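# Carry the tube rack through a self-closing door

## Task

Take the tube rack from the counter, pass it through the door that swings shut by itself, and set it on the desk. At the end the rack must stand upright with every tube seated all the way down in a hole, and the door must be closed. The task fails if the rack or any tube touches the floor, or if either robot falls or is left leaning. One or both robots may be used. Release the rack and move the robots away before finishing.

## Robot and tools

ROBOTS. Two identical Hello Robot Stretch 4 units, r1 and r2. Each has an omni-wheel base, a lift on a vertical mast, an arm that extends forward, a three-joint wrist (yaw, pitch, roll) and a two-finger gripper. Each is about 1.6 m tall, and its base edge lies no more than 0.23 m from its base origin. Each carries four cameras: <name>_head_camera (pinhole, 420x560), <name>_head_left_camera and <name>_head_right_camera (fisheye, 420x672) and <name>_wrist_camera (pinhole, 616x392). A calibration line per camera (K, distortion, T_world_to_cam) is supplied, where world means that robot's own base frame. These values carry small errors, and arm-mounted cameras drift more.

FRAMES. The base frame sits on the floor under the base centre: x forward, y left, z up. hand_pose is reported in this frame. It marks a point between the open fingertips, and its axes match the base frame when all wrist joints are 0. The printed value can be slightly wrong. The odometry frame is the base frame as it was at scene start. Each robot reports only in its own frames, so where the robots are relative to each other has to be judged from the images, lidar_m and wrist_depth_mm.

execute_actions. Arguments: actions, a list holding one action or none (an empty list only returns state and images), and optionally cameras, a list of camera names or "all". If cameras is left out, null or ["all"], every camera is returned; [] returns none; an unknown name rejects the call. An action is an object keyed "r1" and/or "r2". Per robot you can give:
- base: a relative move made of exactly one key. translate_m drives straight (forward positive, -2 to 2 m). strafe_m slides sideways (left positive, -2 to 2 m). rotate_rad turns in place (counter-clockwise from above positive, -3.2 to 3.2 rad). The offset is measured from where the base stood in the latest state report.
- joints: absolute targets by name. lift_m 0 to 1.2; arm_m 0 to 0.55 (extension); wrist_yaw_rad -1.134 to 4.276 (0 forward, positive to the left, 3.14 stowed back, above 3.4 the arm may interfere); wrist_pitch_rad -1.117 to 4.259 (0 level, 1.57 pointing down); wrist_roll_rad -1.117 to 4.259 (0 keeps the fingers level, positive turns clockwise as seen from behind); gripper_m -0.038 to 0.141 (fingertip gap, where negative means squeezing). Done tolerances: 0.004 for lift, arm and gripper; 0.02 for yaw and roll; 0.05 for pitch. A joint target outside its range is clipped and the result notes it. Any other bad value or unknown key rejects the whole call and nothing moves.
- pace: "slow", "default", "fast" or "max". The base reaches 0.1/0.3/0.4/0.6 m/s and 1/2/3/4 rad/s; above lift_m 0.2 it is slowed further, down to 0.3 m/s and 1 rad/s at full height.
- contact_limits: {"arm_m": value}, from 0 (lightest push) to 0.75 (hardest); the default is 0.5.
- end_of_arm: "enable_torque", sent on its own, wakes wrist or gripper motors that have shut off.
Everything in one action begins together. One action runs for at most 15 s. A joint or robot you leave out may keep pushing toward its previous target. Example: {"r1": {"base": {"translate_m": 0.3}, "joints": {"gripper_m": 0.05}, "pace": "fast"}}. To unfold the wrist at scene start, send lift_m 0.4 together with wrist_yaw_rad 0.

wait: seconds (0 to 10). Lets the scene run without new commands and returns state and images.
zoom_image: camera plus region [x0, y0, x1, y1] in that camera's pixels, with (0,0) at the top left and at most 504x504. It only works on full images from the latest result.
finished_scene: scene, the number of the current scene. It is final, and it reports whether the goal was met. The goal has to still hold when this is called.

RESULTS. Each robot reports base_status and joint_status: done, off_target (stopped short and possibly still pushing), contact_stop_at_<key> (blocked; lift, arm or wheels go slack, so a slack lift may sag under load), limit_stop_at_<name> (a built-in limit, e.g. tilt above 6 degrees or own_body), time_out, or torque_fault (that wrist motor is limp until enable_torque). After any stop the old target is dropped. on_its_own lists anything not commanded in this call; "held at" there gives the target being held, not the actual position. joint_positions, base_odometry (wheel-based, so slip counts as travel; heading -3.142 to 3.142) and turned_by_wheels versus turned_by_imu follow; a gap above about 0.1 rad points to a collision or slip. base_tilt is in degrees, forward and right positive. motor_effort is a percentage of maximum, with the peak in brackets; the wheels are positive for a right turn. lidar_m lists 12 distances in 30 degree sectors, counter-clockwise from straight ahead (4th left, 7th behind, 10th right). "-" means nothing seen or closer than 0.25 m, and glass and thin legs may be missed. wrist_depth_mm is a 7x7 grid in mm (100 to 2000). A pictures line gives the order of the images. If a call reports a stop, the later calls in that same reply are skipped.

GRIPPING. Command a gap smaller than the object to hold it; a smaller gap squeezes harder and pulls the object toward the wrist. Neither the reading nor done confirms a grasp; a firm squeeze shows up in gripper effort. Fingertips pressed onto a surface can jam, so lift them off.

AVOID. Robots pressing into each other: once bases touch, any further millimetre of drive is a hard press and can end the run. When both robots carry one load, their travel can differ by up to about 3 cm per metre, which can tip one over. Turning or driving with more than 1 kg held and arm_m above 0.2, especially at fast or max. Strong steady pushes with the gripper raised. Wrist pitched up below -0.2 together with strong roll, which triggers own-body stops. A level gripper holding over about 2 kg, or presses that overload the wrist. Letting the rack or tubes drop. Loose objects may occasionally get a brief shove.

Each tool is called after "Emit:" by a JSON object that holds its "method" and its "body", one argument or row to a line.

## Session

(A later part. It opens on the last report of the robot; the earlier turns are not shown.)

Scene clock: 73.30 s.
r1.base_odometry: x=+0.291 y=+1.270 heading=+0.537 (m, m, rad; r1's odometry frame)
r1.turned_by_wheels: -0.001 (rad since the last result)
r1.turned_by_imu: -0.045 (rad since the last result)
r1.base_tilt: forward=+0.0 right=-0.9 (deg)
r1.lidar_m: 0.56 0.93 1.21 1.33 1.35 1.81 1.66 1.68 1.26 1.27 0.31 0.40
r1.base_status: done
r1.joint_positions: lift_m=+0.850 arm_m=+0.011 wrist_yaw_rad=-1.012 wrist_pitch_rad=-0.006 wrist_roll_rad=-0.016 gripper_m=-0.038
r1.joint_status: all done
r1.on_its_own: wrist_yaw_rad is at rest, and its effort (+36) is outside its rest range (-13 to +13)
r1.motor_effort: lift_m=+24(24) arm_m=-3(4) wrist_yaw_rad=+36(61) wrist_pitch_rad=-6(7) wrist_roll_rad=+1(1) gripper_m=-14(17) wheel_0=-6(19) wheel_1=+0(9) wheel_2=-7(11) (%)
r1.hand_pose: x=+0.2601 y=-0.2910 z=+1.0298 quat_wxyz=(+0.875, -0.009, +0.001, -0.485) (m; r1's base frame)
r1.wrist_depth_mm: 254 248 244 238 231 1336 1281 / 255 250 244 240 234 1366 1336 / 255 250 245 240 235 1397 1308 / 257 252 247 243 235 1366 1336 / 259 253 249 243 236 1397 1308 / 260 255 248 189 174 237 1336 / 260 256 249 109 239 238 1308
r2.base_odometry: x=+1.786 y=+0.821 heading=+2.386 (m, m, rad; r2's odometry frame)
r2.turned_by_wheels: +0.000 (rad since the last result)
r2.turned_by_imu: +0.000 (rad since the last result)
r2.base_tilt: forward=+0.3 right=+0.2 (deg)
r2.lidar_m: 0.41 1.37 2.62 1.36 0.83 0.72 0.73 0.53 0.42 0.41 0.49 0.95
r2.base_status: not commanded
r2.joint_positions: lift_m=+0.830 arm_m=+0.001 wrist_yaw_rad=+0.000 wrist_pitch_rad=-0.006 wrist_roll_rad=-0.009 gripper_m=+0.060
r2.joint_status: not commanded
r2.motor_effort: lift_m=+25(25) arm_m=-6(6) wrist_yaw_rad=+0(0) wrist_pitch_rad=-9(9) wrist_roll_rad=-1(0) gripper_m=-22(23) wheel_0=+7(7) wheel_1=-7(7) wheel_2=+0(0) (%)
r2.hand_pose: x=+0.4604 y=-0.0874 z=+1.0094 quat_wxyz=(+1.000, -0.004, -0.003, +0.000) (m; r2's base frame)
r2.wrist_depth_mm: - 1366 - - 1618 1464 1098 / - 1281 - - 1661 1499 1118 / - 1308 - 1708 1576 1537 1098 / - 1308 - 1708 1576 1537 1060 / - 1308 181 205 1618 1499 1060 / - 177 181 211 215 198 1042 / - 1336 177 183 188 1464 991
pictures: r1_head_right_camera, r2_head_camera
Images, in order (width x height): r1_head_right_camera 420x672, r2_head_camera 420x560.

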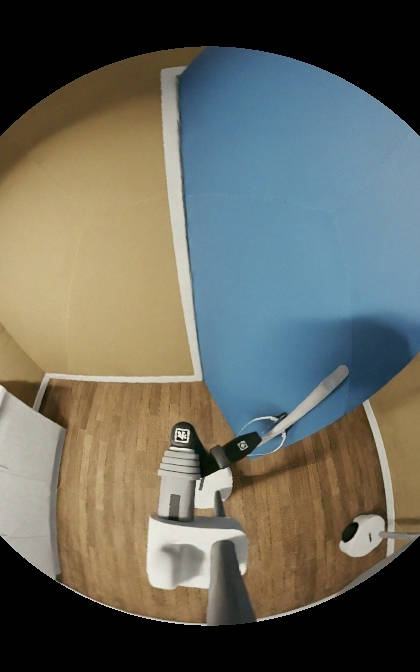

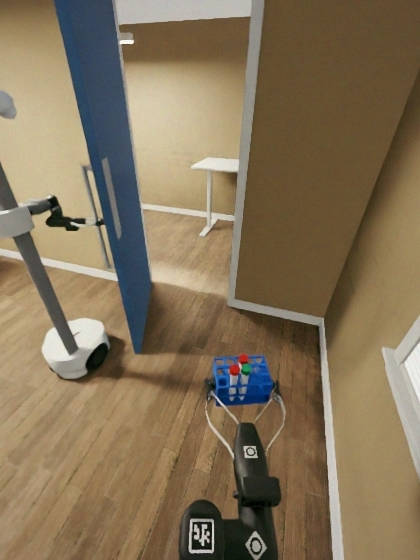

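Emit:
{"method": "execute_actions", "body": {
  "actions": [
    {"r1":{"base":{"strafe_m":0.1},"joints":{"wrist_yaw_rad":-1.12},"pace":"slow"},"r2":{"base":{"strafe_m":0.18},"pace":"slow"}}
  ],
  "cameras": []
}}

Emit:
{"method": "execute_actions", "body": {
  "actions": [
    {"r2":{"base":{"translate_m":1.3}}}
  ],
  "cameras": ["r2_head_camera","r2_head_left_camera"]
}}

Scene clock: 76.40 s.
r1.base_odometry: x=+0.240 y=+1.355 heading=+0.536 (m, m, rad; r1's odometry frame)
r1.turned_by_wheels: -0.001 (rad since the last result)
r1.turned_by_imu: -0.001 (rad since the last result)
r1.base_tilt: forward=+0.0 right=-0.7 (deg)
r1.lidar_m: 0.61 0.90 1.20 1.21 1.24 1.69 1.66 1.71 1.24 1.79 0.29 0.39
r1.base_status: done
r1.joint_positions: lift_m=+0.850 arm_m=+0.011 wrist_yaw_rad=-1.126 wrist_pitch_rad=-0.007 wrist_roll_rad=-0.016 gripper_m=-0.038
r1.joint_status: all done
r1.on_its_own: wrist_yaw_rad is at rest, and its effort (+15) is outside its rest range (-13 to +13)
r1.motor_effort: lift_m=+24(24) arm_m=-3(3) wrist_yaw_rad=+15(30) wrist_pitch_rad=-5(6) wrist_roll_rad=+1(2) gripper_m=-13(19) wheel_0=-11(14) wheel_1=+3(8) wheel_2=-10(12) (%)
r1.hand_pose: x=+0.2268 y=-0.2980 z=+1.0298 quat_wxyz=(+0.846, -0.009, +0.002, -0.534) (m; r1's base frame)
r1.wrist_depth_mm: 255 249 243 237 166 229 1397 / 256 250 245 239 167 231 1430 / 256 251 246 240 167 232 1430 / 257 253 247 241 168 233 1397 / 258 255 249 243 169 235 1397 / 262 255 248 198 169 234 1430 / 264 257 249 110 237 236 1430
r2.base_odometry: x=+1.663 y=+0.690 heading=+2.386 (m, m, rad; r2's odometry frame)
r2.turned_by_wheels: +0.000 (rad since the last result)
r2.turned_by_imu: +0.001 (rad since the last result)
r2.base_tilt: forward=+0.2 right=+0.2 (deg)
r2.lidar_m: 0.41 1.34 2.46 1.25 0.76 0.67 0.67 0.71 0.58 0.58 0.71 1.40
r2.base_status: done
r2.joint_positions: lift_m=+0.830 arm_m=+0.001 wrist_yaw_rad=+0.000 wrist_pitch_rad=-0.006 wrist_roll_rad=-0.009 gripper_m=+0.060
r2.joint_status: not commanded
r2.motor_effort: lift_m=+25(26) arm_m=-6(6) wrist_yaw_rad=-1(1) wrist_pitch_rad=-8(10) wrist_roll_rad=+0(1) gripper_m=-23(21) wheel_0=-6(8) wheel_1=+6(11) wheel_2=+0(0) (%)
r2.hand_pose: x=+0.4605 y=-0.0874 z=+1.0094 quat_wxyz=(+1.000, -0.004, -0.003, +0.000) (m; r2's base frame)
r2.wrist_depth_mm: - 1229 - - 1708 1537 1464 / - 1229 - - 1661 1537 1537 / - 1182 - - 1661 1576 1499 / - 1182 1756 216 1708 1537 1464 / - 1205 181 216 1661 1576 1464 / - 178 181 211 216 198 1430 / - 1336 178 183 188 1576 1366
pictures: none
No camera images: the call's "cameras" was empty. Leave "cameras" out to get every camera's image.

Scene clock: 82.20 s.
r1.base_odometry: x=+0.240 y=+1.355 heading=+0.536 (m, m, rad; r1's odometry frame)
r1.turned_by_wheels: +0.000 (rad since the last result)
r1.turned_by_imu: +0.002 (rad since the last result)
r1.base_tilt: forward=+0.2 right=-0.9 (deg)
r1.lidar_m: 0.58 0.91 1.19 1.21 1.27 1.67 1.66 1.71 1.95 0.64 0.28 0.38
r1.base_status: not commanded
r1.joint_positions: lift_m=+0.850 arm_m=+0.011 wrist_yaw_rad=-1.126 wrist_pitch_rad=-0.007 wrist_roll_rad=-0.016 gripper_m=-0.038
r1.joint_status: not commanded
r1.on_its_own: wrist_yaw_rad is at rest, and its effort (+16) is outside its rest range (-13 to +13)
r1.motor_effort: lift_m=+24(24) arm_m=-3(3) wrist_yaw_rad=+16(16) wrist_pitch_rad=-5(5) wrist_roll_rad=+1(1) gripper_m=-14(15) wheel_0=-11(12) wheel_1=+3(3) wheel_2=-10(10) (%)
r1.hand_pose: x=+0.2268 y=-0.2980 z=+1.0298 quat_wxyz=(+0.846, -0.009, +0.002, -0.534) (m; r1's base frame)
r1.wrist_depth_mm: 255 250 244 238 166 229 1430 / 255 250 245 238 167 231 1430 / 257 251 246 240 167 232 1464 / 258 252 246 240 167 233 1430 / 260 254 248 243 168 235 1464 / 260 256 248 198 169 234 1430 / 263 257 249 109 236 236 1430
r2.base_odometry: x=+0.716 y=+1.581 heading=+2.387 (m, m, rad; r2's odometry frame)
r2.turned_by_wheels: +0.001 (rad since the last result)
r2.turned_by_imu: -0.003 (rad since the last result)
r2.base_tilt: forward=+0.3 right=+0.2 (deg)
r2.lidar_m: 0.41 0.56 0.39 0.39 2.17 1.91 1.91 1.12 1.01 1.03 0.77 0.71
r2.base_status: done
r2.joint_positions: lift_m=+0.830 arm_m=+0.001 wrist_yaw_rad=+0.000 wrist_pitch_rad=-0.006 wrist_roll_rad=-0.009 gripper_m=+0.060
r2.joint_status: not commanded
r2.motor_effort: lift_m=+25(25) arm_m=-6(6) wrist_yaw_rad=-1(0) wrist_pitch_rad=-9(8) wrist_roll_rad=+0(0) gripper_m=-22(23) wheel_0=+5(11) wheel_1=+5(10) wheel_2=-2(15) (%)
r2.hand_pose: x=+0.4605 y=-0.0874 z=+1.0095 quat_wxyz=(+1.000, -0.004, -0.003, +0.000) (m; r2's base frame)
r2.wrist_depth_mm: 683 - - - - - 430 / 683 - - - - - 433 / 699 - - - - - 430 / 699 - - 1808 - - 430 / 707 - 183 204 - - 424 / 691 176 181 189 216 198 424 / 668 - 178 187 188 - 397
pictures: r2_head_camera, r2_head_left_camera
Images, in order (width x height): r2_head_camera 420x560, r2_head_left_camera 420x672.

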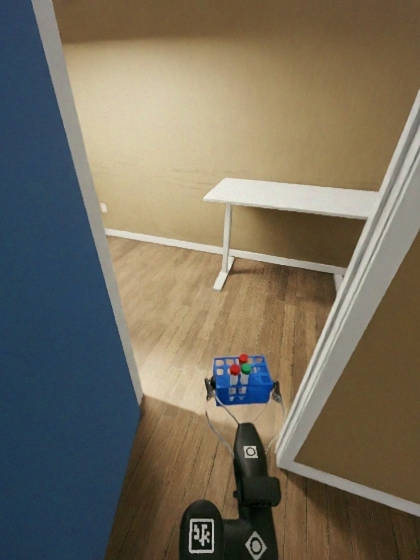

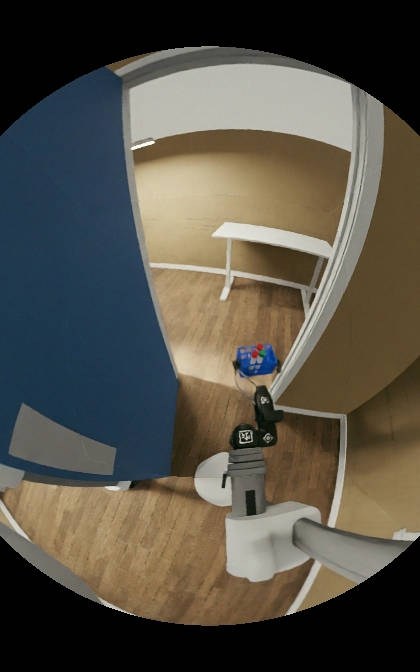

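Emit:
{"method": "execute_actions", "body": {
  "actions": [
    {"r2":{"base":{"translate_m":1.25}}}
  ],
  "cameras": []
}}

Emit:
{"method": "execute_actions", "body": {
  "actions": [
    {"r1":{"joints":{"gripper_m":0.1}},"r2":{"base":{"rotate_rad":-0.6},"pace":"slow"}}
  ],
  "cameras": ["r2_head_camera","r2_wrist_camera","r1_head_right_camera"]
}}

Scene clock: 87.97 s.
r1.base_odometry: x=+0.240 y=+1.355 heading=+0.536 (m, m, rad; r1's odometry frame)
r1.turned_by_wheels: +0.000 (rad since the last result)
r1.turned_by_imu: +0.002 (rad since the last result)
r1.base_tilt: forward=+0.0 right=-0.9 (deg)
r1.lidar_m: 0.62 0.91 1.19 1.21 1.25 1.64 1.67 1.70 1.97 1.80 0.30 0.37
r1.base_status: not commanded
r1.joint_positions: lift_m=+0.850 arm_m=+0.011 wrist_yaw_rad=-1.126 wrist_pitch_rad=-0.007 wrist_roll_rad=-0.016 gripper_m=-0.038
r1.joint_status: not commanded
r1.on_its_own: wrist_yaw_rad is at rest, and its effort (+15) is outside its rest range (-13 to +13)
r1.motor_effort: lift_m=+24(24) arm_m=-3(3) wrist_yaw_rad=+15(15) wrist_pitch_rad=-5(5) wrist_roll_rad=+1(1) gripper_m=-16(13) wheel_0=-11(11) wheel_1=+3(3) wheel_2=-10(10) (%)
r1.hand_pose: x=+0.2268 y=-0.2980 z=+1.0298 quat_wxyz=(+0.846, -0.009, +0.002, -0.534) (m; r1's base frame)
r1.wrist_depth_mm: 256 249 243 239 166 229 1430 / 256 251 244 239 167 230 1397 / 256 252 246 240 167 232 1430 / 258 253 247 241 168 233 1430 / 259 253 248 242 168 235 1397 / 262 256 248 197 169 236 1464 / 264 256 250 110 236 236 1397
r2.base_odometry: x=-0.195 y=+2.437 heading=+2.387 (m, m, rad; r2's odometry frame)
r2.turned_by_wheels: +0.001 (rad since the last result)
r2.turned_by_imu: -0.003 (rad since the last result)
r2.base_tilt: forward=+0.2 right=+0.2 (deg)
r2.lidar_m: 0.42 1.97 2.34 0.69 0.46 0.54 2.65 0.67 0.82 1.41 0.94 0.81
r2.base_status: done
r2.joint_positions: lift_m=+0.830 arm_m=+0.001 wrist_yaw_rad=+0.000 wrist_pitch_rad=-0.006 wrist_roll_rad=-0.009 gripper_m=+0.060
r2.joint_status: not commanded
r2.motor_effort: lift_m=+25(25) arm_m=-6(6) wrist_yaw_rad=+0(1) wrist_pitch_rad=-9(9) wrist_roll_rad=-1(1) gripper_m=-22(23) wheel_0=+5(10) wheel_1=+5(11) wheel_2=-3(16) (%)
r2.hand_pose: x=+0.4605 y=-0.0874 z=+1.0095 quat_wxyz=(+1.000, -0.004, -0.003, +0.000) (m; r2's base frame)
r2.wrist_depth_mm: 1863 1756 1618 1499 1366 1281 1229 / 1921 1756 1576 1464 1397 1308 1255 / 1863 1708 1618 1430 1366 1308 1229 / 1921 1708 1537 1430 1366 1281 1205 / 1808 1708 182 204 559 768 798 / 1863 175 181 212 215 198 1205 / 1863 1756 178 187 188 1281 1229
pictures: none
No camera images: the call's "cameras" was empty. Leave "cameras" out to get every camera's image.

Scene clock: 90.03 s.
r1.base_odometry: x=+0.240 y=+1.355 heading=+0.536 (m, m, rad; r1's odometry frame)
r1.turned_by_wheels: +0.001 (rad since the last result)
r1.turned_by_imu: +0.002 (rad since the last result)
r1.base_tilt: forward=+0.1 right=-0.8 (deg)
r1.lidar_m: 0.66 0.90 1.19 1.22 1.27 1.65 1.64 1.70 1.95 1.81 0.37 0.48
r1.base_status: not commanded
r1.joint_positions: lift_m=+0.850 arm_m=+0.010 wrist_yaw_rad=-1.120 wrist_pitch_rad=-0.007 wrist_roll_rad=-0.016 gripper_m=+0.100
r1.joint_status: all done
r1.motor_effort: lift_m=+24(24) arm_m=-3(3) wrist_yaw_rad=+0(15) wrist_pitch_rad=-5(5) wrist_roll_rad=+1(1) gripper_m=-2(14) wheel_0=-7(11) wheel_1=+3(3) wheel_2=-5(10) (%)
r1.hand_pose: x=+0.2283 y=-0.2978 z=+1.0299 quat_wxyz=(+0.847, -0.009, +0.002, -0.531) (m; r1's base frame)
r1.wrist_depth_mm: 324 324 322 325 324 1499 1397 / 325 325 327 325 327 1537 1430 / 327 327 327 329 329 1537 1397 / 327 329 329 330 330 1537 1397 / 330 330 330 332 330 1537 1430 / 332 330 202 332 258 1499 1430 / 334 334 334 110 334 1537 1430
r2.base_odometry: x=-0.195 y=+2.437 heading=+1.789 (m, m, rad; r2's odometry frame)
r2.turned_by_wheels: -0.598 (rad since the last result)
r2.turned_by_imu: -0.610 (rad since the last result)
r2.base_tilt: forward=+0.2 right=+0.2 (deg)
r2.lidar_m: 0.40 0.82 1.87 2.34 0.76 0.45 0.52 1.03 0.65 0.68 1.39 1.00
r2.base_status: done
r2.joint_positions: lift_m=+0.830 arm_m=+0.001 wrist_yaw_rad=+0.000 wrist_pitch_rad=-0.006 wrist_roll_rad=-0.009 gripper_m=+0.060
r2.joint_status: not commanded
r2.motor_effort: lift_m=+25(25) arm_m=-6(6) wrist_yaw_rad=+0(1) wrist_pitch_rad=-9(8) wrist_roll_rad=+0(1) gripper_m=-22(22) wheel_0=+7(10) wheel_1=+6(10) wheel_2=+7(12) (%)
r2.hand_pose: x=+0.4604 y=-0.0874 z=+1.0095 quat_wxyz=(+1.000, -0.004, -0.003, +0.000) (m; r2's base frame)
r2.wrist_depth_mm: 1255 1336 1464 1576 1708 1576 1255 / 1229 1308 1397 1537 1708 1661 1308 / 1229 1308 1366 1537 1661 1661 1308 / 1255 1336 1430 1499 1708 1618 1281 / 621 654 181 216 715 1229 1205 / 1205 178 181 212 216 198 1255 / 842 1308 178 187 189 1308 1229
pictures: r1_head_right_camera, r2_head_camera, r2_wrist_camera
camera_calibration (this result's frames):
r2_wrist_camera: T_world_to_cam=[[-0.0144594, -0.999126, 0.0392258, -0.122439], [-0.0126797, -0.0390435, -0.999157, 1.06523], [0.999815, -0.0149446, -0.012104, -0.223839], [0, 0, 0, 1]] pos_world=[0.235534, -0.0840873, 1.06642]
Images, in order (width x height): r1_head_right_camera 420x672, r2_head_camera 420x560, r2_wrist_camera 616x392.

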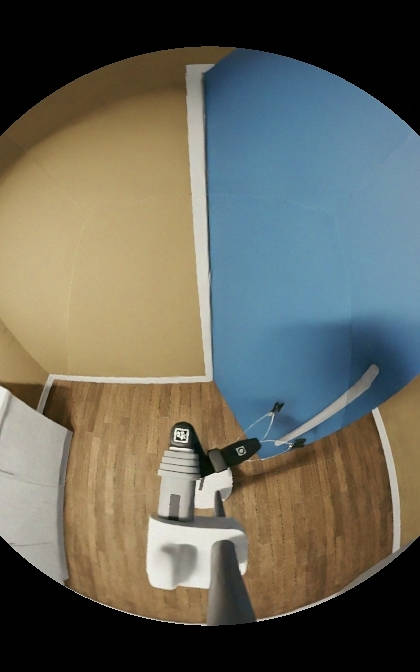

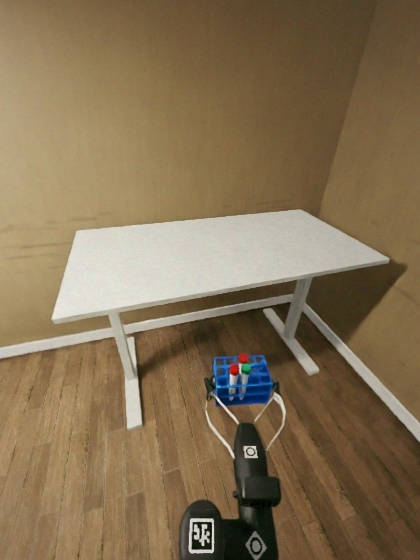

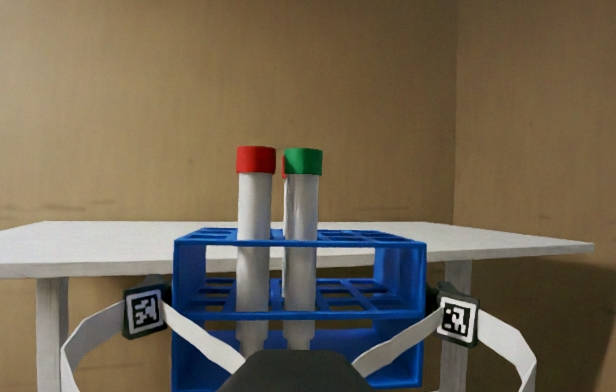

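Emit:
{"method": "execute_actions", "body": {
  "actions": [
    {"r2":{"base":{"translate_m":0.35},"joints":{"lift_m":0.88},"pace":"slow"}}
  ],
  "cameras": []
}}

Emit:
{"method": "execute_actions", "body": {
  "actions": [
    {"r2":{"joints":{"arm_m":0.3},"pace":"slow"}}
  ],
  "cameras": []
}}

Emit:
{"method": "execute_actions", "body": {
  "actions": [
    {"r2":{"joints":{"lift_m":0.83},"pace":"slow"}}
  ],
  "cameras": ["r2_wrist_camera","r2_head_camera"]
}}

Scene clock: 95.07 s.
r1.base_odometry: x=+0.240 y=+1.355 heading=+0.536 (m, m, rad; r1's odometry frame)
r1.turned_by_wheels: +0.000 (rad since the last result)
r1.turned_by_imu: +0.002 (rad since the last result)
r1.base_tilt: forward=+0.1 right=-0.7 (deg)
r1.lidar_m: 0.88 0.91 1.18 1.23 1.25 1.66 1.66 1.71 1.94 1.81 1.47 0.98
r1.base_status: not commanded
r1.joint_positions: lift_m=+0.850 arm_m=+0.010 wrist_yaw_rad=-1.120 wrist_pitch_rad=-0.007 wrist_roll_rad=-0.016 gripper_m=+0.100
r1.joint_status: not commanded
r1.motor_effort: lift_m=+24(24) arm_m=-3(3) wrist_yaw_rad=+1(2) wrist_pitch_rad=-5(5) wrist_roll_rad=+1(1) gripper_m=-1(1) wheel_0=-7(7) wheel_1=+3(3) wheel_2=-5(5) (%)
r1.hand_pose: x=+0.2283 y=-0.2978 z=+1.0299 quat_wxyz=(+0.847, -0.009, +0.002, -0.531) (m; r1's base frame)
r1.wrist_depth_mm: 759 976 1308 1756 1661 1537 1397 / 768 960 1336 1756 1661 1499 1430 / 768 976 1336 1808 1618 1499 1397 / 778 976 1308 1863 1661 1576 1430 / 788 976 1281 1808 1708 1499 1397 / 788 976 201 1808 1618 1499 1464 / 778 931 1366 110 1661 1499 1430
r2.base_odometry: x=-0.270 y=+2.778 heading=+1.789 (m, m, rad; r2's odometry frame)
r2.turned_by_wheels: +0.001 (rad since the last result)
r2.turned_by_imu: +0.000 (rad since the last result)
r2.base_tilt: forward=+0.3 right=+0.2 (deg)
r2.lidar_m: 0.41 0.48 0.55 2.44 1.47 0.82 0.76 0.75 0.84 1.32 1.11 0.59
r2.base_status: done
r2.joint_positions: lift_m=+0.880 arm_m=+0.001 wrist_yaw_rad=+0.000 wrist_pitch_rad=-0.006 wrist_roll_rad=-0.009 gripper_m=+0.060
r2.joint_status: all done
r2.motor_effort: lift_m=+26(28) arm_m=-6(6) wrist_yaw_rad=+0(0) wrist_pitch_rad=-8(9) wrist_roll_rad=+0(1) gripper_m=-22(22) wheel_0=+7(7) wheel_1=+7(10) wheel_2=-7(10) (%)
r2.hand_pose: x=+0.4604 y=-0.0874 z=+1.0594 quat_wxyz=(+1.000, -0.004, -0.003, +0.000) (m; r2's base frame)
r2.wrist_depth_mm: 946 1008 1098 1160 1281 1430 1182 / 946 1025 1118 1229 1308 1397 1182 / 960 1025 1098 1160 1308 1397 1160 / 960 1025 1078 1182 1308 1366 1160 / 891 931 182 204 759 1118 1118 / 477 175 181 212 214 198 539 / 320 334 178 187 188 392 1078
pictures: none
No camera images: the call's "cameras" was empty. Leave "cameras" out to get every camera's image.

Scene clock: 99.37 s.
r1.base_odometry: x=+0.240 y=+1.355 heading=+0.536 (m, m, rad; r1's odometry frame)
r1.turned_by_wheels: +0.000 (rad since the last result)
r1.turned_by_imu: +0.002 (rad since the last result)
r1.base_tilt: forward=+0.2 right=-0.7 (deg)
r1.lidar_m: 0.89 0.92 1.17 1.23 1.25 1.66 1.66 1.69 1.93 1.78 1.48 0.97
r1.base_status: not commanded
r1.joint_positions: lift_m=+0.850 arm_m=+0.010 wrist_yaw_rad=-1.120 wrist_pitch_rad=-0.007 wrist_roll_rad=-0.016 gripper_m=+0.100
r1.joint_status: not commanded
r1.motor_effort: lift_m=+24(24) arm_m=-2(3) wrist_yaw_rad=+1(2) wrist_pitch_rad=-5(5) wrist_roll_rad=+1(1) gripper_m=-2(0) wheel_0=-7(7) wheel_1=+3(3) wheel_2=-5(5) (%)
r1.hand_pose: x=+0.2283 y=-0.2978 z=+1.0299 quat_wxyz=(+0.847, -0.009, +0.002, -0.531) (m; r1's base frame)
r1.wrist_depth_mm: 768 960 1336 1756 1661 1499 1397 / 768 960 1336 1756 1661 1537 1430 / 778 976 1366 1808 1661 1537 1430 / 788 976 1366 1808 1661 1499 1430 / 788 960 1255 1756 1708 1537 1464 / 788 976 201 1863 1618 1499 1464 / 768 946 1366 110 1708 1537 1464
r2.base_odometry: x=-0.270 y=+2.778 heading=+1.789 (m, m, rad; r2's odometry frame)
r2.turned_by_wheels: +0.000 (rad since the last result)
r2.turned_by_imu: +0.000 (rad since the last result)
r2.base_tilt: forward=+0.3 right=+0.2 (deg)
r2.lidar_m: 0.50 0.49 0.56 2.42 1.48 0.82 0.77 0.74 0.84 1.30 1.10 0.59
r2.base_status: not commanded
r2.joint_positions: lift_m=+0.880 arm_m=+0.299 wrist_yaw_rad=+0.000 wrist_pitch_rad=-0.006 wrist_roll_rad=-0.009 gripper_m=+0.060
r2.joint_status: all done
r2.motor_effort: lift_m=+26(26) arm_m=+6(5) wrist_yaw_rad=+0(0) wrist_pitch_rad=-9(9) wrist_roll_rad=-1(1) gripper_m=-23(22) wheel_0=+7(7) wheel_1=+7(7) wheel_2=-7(7) (%)
r2.hand_pose: x=+0.7583 y=-0.0874 z=+1.0594 quat_wxyz=(+1.000, -0.004, -0.003, +0.000) (m; r2's base frame)
r2.wrist_depth_mm: 699 750 820 904 960 1060 1098 / 707 759 809 878 960 1060 1078 / 707 759 809 878 946 1078 1098 / 707 759 809 878 960 1078 1078 / 707 759 183 216 741 1042 1060 / 466 177 181 213 215 198 530 / 314 330 178 186 189 325 357
pictures: none
No camera images: the call's "cameras" was empty. Leave "cameras" out to get every camera's image.

Scene clock: 100.67 s.
r1.base_odometry: x=+0.240 y=+1.355 heading=+0.536 (m, m, rad; r1's odometry frame)
r1.turned_by_wheels: +0.000 (rad since the last result)
r1.turned_by_imu: +0.001 (rad since the last result)
r1.base_tilt: forward=+0.1 right=-0.7 (deg)
r1.lidar_m: 0.90 0.92 1.17 1.22 1.28 1.67 1.68 1.70 1.92 1.80 1.49 0.94
r1.base_status: not commanded
r1.joint_positions: lift_m=+0.850 arm_m=+0.010 wrist_yaw_rad=-1.120 wrist_pitch_rad=-0.007 wrist_roll_rad=-0.016 gripper_m=+0.100
r1.joint_status: not commanded
r1.motor_effort: lift_m=+24(24) arm_m=-3(3) wrist_yaw_rad=+1(1) wrist_pitch_rad=-5(5) wrist_roll_rad=+2(2) gripper_m=-2(0) wheel_0=-7(7) wheel_1=+3(3) wheel_2=-5(5) (%)
r1.hand_pose: x=+0.2283 y=-0.2978 z=+1.0299 quat_wxyz=(+0.847, -0.009, +0.002, -0.531) (m; r1's base frame)
r1.wrist_depth_mm: 768 946 1308 1808 1661 1537 1397 / 778 960 1336 1756 1618 1537 1397 / 778 991 1308 1808 1618 1537 1430 / 768 991 1366 1756 1708 1537 1430 / 788 991 1281 1808 1708 1537 1430 / 778 991 201 1808 1661 1537 1430 / 778 931 1336 110 1618 1499 1464
r2.base_odometry: x=-0.270 y=+2.778 heading=+1.789 (m, m, rad; r2's odometry frame)
r2.turned_by_wheels: +0.000 (rad since the last result)
r2.turned_by_imu: +0.000 (rad since the last result)
r2.base_tilt: forward=+0.3 right=+0.2 (deg)
r2.lidar_m: 0.49 0.49 0.57 2.44 1.46 0.80 0.75 0.77 0.84 1.30 1.10 0.62
r2.base_status: not commanded
r2.joint_positions: lift_m=+0.830 arm_m=+0.299 wrist_yaw_rad=+0.000 wrist_pitch_rad=-0.006 wrist_roll_rad=-0.009 gripper_m=+0.060
r2.joint_status: all done
r2.motor_effort: lift_m=+16(24) arm_m=+6(6) wrist_yaw_rad=+0(0) wrist_pitch_rad=-8(9) wrist_roll_rad=+0(1) gripper_m=-23(22) wheel_0=+7(7) wheel_1=+7(7) wheel_2=-7(7) (%)
r2.hand_pose: x=+0.7583 y=-0.0874 z=+1.0102 quat_wxyz=(+1.000, -0.004, -0.003, +0.000) (m; r2's base frame)
r2.wrist_depth_mm: 707 750 820 878 976 1060 1078 / 707 768 820 891 960 1060 1098 / 707 750 809 866 960 1078 1078 / 715 768 798 878 960 1078 1098 / 609 647 182 216 517 768 788 / 327 178 181 212 213 198 370 / 220 231 178 186 188 227 259
pictures: r2_head_camera, r2_wrist_camera
camera_calibration (this result's frames):
r2_wrist_camera: T_world_to_cam=[[-0.0144274, -0.999126, 0.0392254, -0.118177], [-0.0126554, -0.0390439, -0.999157, 1.06973], [0.999816, -0.0149116, -0.0120811, -0.521626], [0, 0, 0, 1]] pos_world=[0.533363, -0.0840852, 1.06717]
Images, in order (width x height): r2_head_camera 420x560, r2_wrist_camera 616x392.

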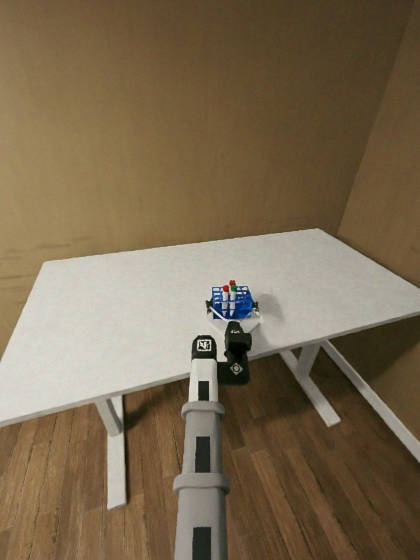

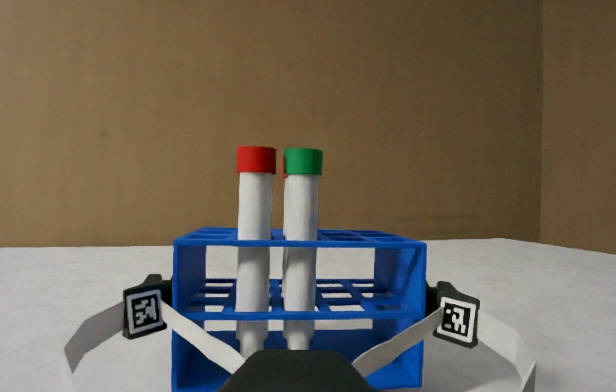

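Target depth 287: 0.014 lower.

Emit:
{"method": "execute_actions", "body": {
  "actions": [
    {"r2":{"joints":{"lift_m":0.816},"pace":"slow"}}
  ],
  "cameras": []
}}

Emit:
{"method": "execute_actions", "body": {
  "actions": [
    {"r2":{"joints":{"gripper_m":0.141}}}
  ],
  "cameras": []
}}

Emit:
{"method": "execute_actions", "body": {
  "actions": [
    {"r2":{"joints":{"arm_m":0.05}}}
  ],
  "cameras": ["r2_wrist_camera","r2_head_camera","r1_head_right_camera"]
}}

Scene clock: 101.70 s.
r1.base_odometry: x=+0.240 y=+1.355 heading=+0.536 (m, m, rad; r1's odometry frame)
r1.turned_by_wheels: +0.000 (rad since the last result)
r1.turned_by_imu: +0.000 (rad since the last result)
r1.base_tilt: forward=+0.1 right=-0.7 (deg)
r1.lidar_m: 0.89 0.91 1.19 1.21 1.24 1.66 1.67 1.72 1.93 1.77 1.47 1.00
r1.base_status: not commanded
r1.joint_positions: lift_m=+0.850 arm_m=+0.010 wrist_yaw_rad=-1.120 wrist_pitch_rad=-0.007 wrist_roll_rad=-0.016 gripper_m=+0.100
r1.joint_status: not commanded
r1.motor_effort: lift_m=+24(24) arm_m=-3(3) wrist_yaw_rad=+1(0) wrist_pitch_rad=-5(5) wrist_roll_rad=+1(1) gripper_m=+1(1) wheel_0=-7(7) wheel_1=+3(3) wheel_2=-5(5) (%)
r1.hand_pose: x=+0.2283 y=-0.2978 z=+1.0299 quat_wxyz=(+0.847, -0.009, +0.002, -0.531) (m; r1's base frame)
r1.wrist_depth_mm: 768 946 1336 1808 1661 1537 1397 / 768 960 1281 1756 1661 1537 1397 / 788 960 1336 1756 1618 1537 1397 / 778 976 1336 1756 1661 1499 1430 / 788 976 1255 1863 1708 1537 1430 / 768 976 200 1808 1661 1499 1464 / 778 931 1336 110 1618 1499 1430
r2.base_odometry: x=-0.270 y=+2.778 heading=+1.789 (m, m, rad; r2's odometry frame)
r2.turned_by_wheels: +0.000 (rad since the last result)
r2.turned_by_imu: +0.000 (rad since the last result)
r2.base_tilt: forward=+0.2 right=+0.2 (deg)
r2.lidar_m: 0.49 0.49 0.57 2.43 1.46 0.80 0.77 0.75 0.82 1.31 1.11 0.61
r2.base_status: not commanded
r2.joint_positions: lift_m=+0.817 arm_m=+0.299 wrist_yaw_rad=-0.001 wrist_pitch_rad=-0.010 wrist_roll_rad=-0.008 gripper_m=+0.060
r2.joint_status: all done
r2.motor_effort: lift_m=+9(16) arm_m=+6(6) wrist_yaw_rad=+3(2) wrist_pitch_rad=+4(9) wrist_roll_rad=-2(3) gripper_m=-22(23) wheel_0=+7(7) wheel_1=+7(7) wheel_2=-7(7) (%)
r2.hand_pose: x=+0.7582 y=-0.0877 z=+0.9981 quat_wxyz=(+1.000, -0.004, -0.005, +0.000) (m; r2's base frame)
r2.wrist_depth_mm: 699 759 820 891 976 1078 1098 / 715 759 831 891 976 1078 1098 / 707 750 820 878 976 1060 1098 / 707 759 798 866 976 1078 1118 / 597 640 181 216 508 759 788 / 310 175 181 213 214 198 357 / 208 218 178 186 189 214 247
pictures: none
No camera images: the call's "cameras" was empty. Leave "cameras" out to get every camera's image.

Scene clock: 103.53 s.
r1.base_odometry: x=+0.240 y=+1.355 heading=+0.536 (m, m, rad; r1's odometry frame)
r1.turned_by_wheels: +0.000 (rad since the last result)
r1.turned_by_imu: +0.001 (rad since the last result)
r1.base_tilt: forward=+0.1 right=-0.7 (deg)
r1.lidar_m: 0.88 0.91 1.18 1.22 1.24 1.66 1.66 1.72 1.93 1.80 1.47 0.98
r1.base_status: not commanded
r1.joint_positions: lift_m=+0.850 arm_m=+0.010 wrist_yaw_rad=-1.120 wrist_pitch_rad=-0.007 wrist_roll_rad=-0.016 gripper_m=+0.100
r1.joint_status: not commanded
r1.motor_effort: lift_m=+24(24) arm_m=-2(3) wrist_yaw_rad=+0(1) wrist_pitch_rad=-5(5) wrist_roll_rad=+2(1) gripper_m=+0(2) wheel_0=-7(7) wheel_1=+3(3) wheel_2=-5(5) (%)
r1.hand_pose: x=+0.2283 y=-0.2978 z=+1.0299 quat_wxyz=(+0.847, -0.009, +0.002, -0.531) (m; r1's base frame)
r1.wrist_depth_mm: 768 960 1308 1756 1661 1499 1430 / 768 960 1308 1808 1618 1499 1397 / 778 976 1336 1808 1661 1499 1430 / 778 976 1336 1808 1708 1537 1430 / 778 976 1255 1756 1661 1537 1430 / 788 976 201 1808 1661 1499 1464 / 778 931 1366 110 1661 1576 1464
r2.base_odometry: x=-0.270 y=+2.778 heading=+1.789 (m, m, rad; r2's odometry frame)
r2.turned_by_wheels: +0.000 (rad since the last result)
r2.turned_by_imu: +0.000 (rad since the last result)
r2.base_tilt: forward=+0.2 right=+0.2 (deg)
r2.lidar_m: 0.49 0.49 0.55 2.43 1.48 0.83 0.76 0.75 0.81 1.32 1.12 0.61
r2.base_status: not commanded
r2.joint_positions: lift_m=+0.817 arm_m=+0.299 wrist_yaw_rad=-0.001 wrist_pitch_rad=-0.011 wrist_roll_rad=-0.008 gripper_m=+0.141
r2.joint_status: all done
r2.motor_effort: lift_m=+9(9) arm_m=+6(6) wrist_yaw_rad=+3(3) wrist_pitch_rad=+6(6) wrist_roll_rad=-3(3) gripper_m=+0(23) wheel_0=+7(7) wheel_1=+7(7) wheel_2=-7(7) (%)
r2.hand_pose: x=+0.7582 y=-0.0877 z=+0.9983 quat_wxyz=(+1.000, -0.004, -0.005, -0.001) (m; r2's base frame)
r2.wrist_depth_mm: 715 750 831 891 960 1078 1118 / 707 759 820 891 976 1078 1098 / 707 750 809 904 976 1098 1078 / 707 759 809 236 960 1078 1078 / 597 640 241 210 512 778 788 / 312 266 202 206 212 320 357 / 216 217 205 140 223 229 247
pictures: none
No camera images: the call's "cameras" was empty. Leave "cameras" out to get every camera's image.

Scene clock: 105.40 s.
r1.base_odometry: x=+0.240 y=+1.355 heading=+0.536 (m, m, rad; r1's odometry frame)
r1.turned_by_wheels: +0.000 (rad since the last result)
r1.turned_by_imu: +0.001 (rad since the last result)
r1.base_tilt: forward=+0.1 right=-0.9 (deg)
r1.lidar_m: 0.87 0.91 1.18 1.22 1.24 1.69 1.66 1.71 1.97 1.80 1.48 0.98
r1.base_status: not commanded
r1.joint_positions: lift_m=+0.850 arm_m=+0.010 wrist_yaw_rad=-1.120 wrist_pitch_rad=-0.007 wrist_roll_rad=-0.016 gripper_m=+0.100
r1.joint_status: not commanded
r1.motor_effort: lift_m=+24(24) arm_m=-3(3) wrist_yaw_rad=+1(2) wrist_pitch_rad=-5(5) wrist_roll_rad=+1(1) gripper_m=-4(2) wheel_0=-7(7) wheel_1=+3(3) wheel_2=-5(5) (%)
r1.hand_pose: x=+0.2283 y=-0.2978 z=+1.0299 quat_wxyz=(+0.847, -0.009, +0.002, -0.531) (m; r1's base frame)
r1.wrist_depth_mm: 768 960 1308 1756 1661 1537 1430 / 768 976 1336 1808 1661 1499 1430 / 778 976 1336 1808 1661 1537 1397 / 778 976 1336 1808 1661 1537 1430 / 798 991 1281 1756 1618 1537 1430 / 788 976 200 1808 1661 1537 1430 / 768 931 1336 109 1618 1499 1430
r2.base_odometry: x=-0.270 y=+2.778 heading=+1.789 (m, m, rad; r2's odometry frame)
r2.turned_by_wheels: +0.000 (rad since the last result)
r2.turned_by_imu: +0.000 (rad since the last result)
r2.base_tilt: forward=+0.2 right=+0.2 (deg)
r2.lidar_m: 0.48 0.48 0.56 2.44 1.46 0.82 0.76 0.76 0.83 1.31 1.11 0.59
r2.base_status: not commanded
r2.joint_positions: lift_m=+0.816 arm_m=+0.051 wrist_yaw_rad=+0.000 wrist_pitch_rad=-0.007 wrist_roll_rad=-0.009 gripper_m=+0.141
r2.joint_status: all done
r2.motor_effort: lift_m=+17(17) arm_m=-6(7) wrist_yaw_rad=+0(4) wrist_pitch_rad=-6(13) wrist_roll_rad=-2(2) gripper_m=+0(0) wheel_0=+5(7) wheel_1=+7(7) wheel_2=-4(7) (%)
r2.hand_pose: x=+0.5105 y=-0.0874 z=+0.9964 quat_wxyz=(+1.000, -0.004, -0.003, +0.000) (m; r2's base frame)
r2.wrist_depth_mm: 904 960 1060 1138 1229 1366 1160 / 917 960 1042 1138 1229 1366 1160 / 904 976 1042 1160 1229 1336 1182 / 917 976 1060 1138 1229 1336 1182 / 554 580 521 452 668 691 707 / 294 251 282 322 291 338 421 / 216 233 251 139 1255 1336 1098
pictures: r1_head_right_camera, r2_head_camera, r2_wrist_camera
camera_calibration (this result's frames):
r2_wrist_camera: T_world_to_cam=[[-0.0145388, -0.999139, 0.0388668, -0.120819], [-0.0116041, -0.0386996, -0.999184, 1.05235], [0.999827, -0.0149779, -0.0110314, -0.275098], [0, 0, 0, 1]] pos_world=[0.285505, -0.0841098, 1.05316]
Images, in order (width x height): r1_head_right_camera 420x672, r2_head_camera 420x560, r2_wrist_camera 616x392.

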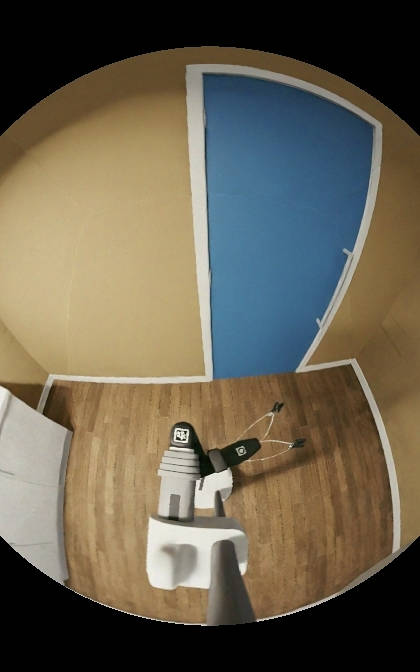

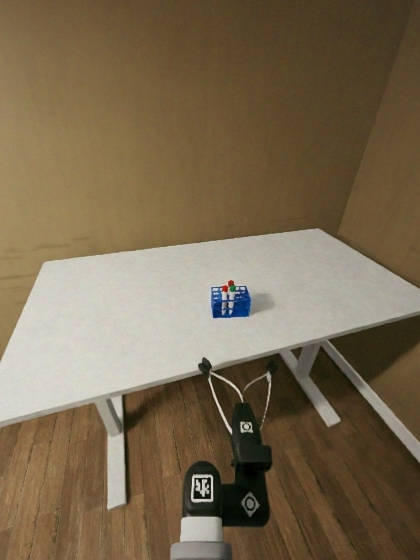

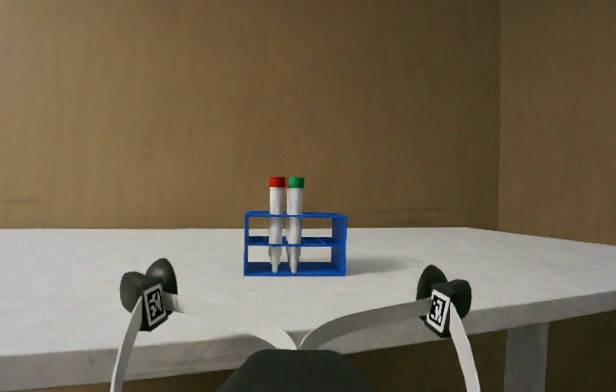

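Emit:
{"method": "finished_scene", "body": {
  "scene": 1
}}

The scene is finished: the task was done.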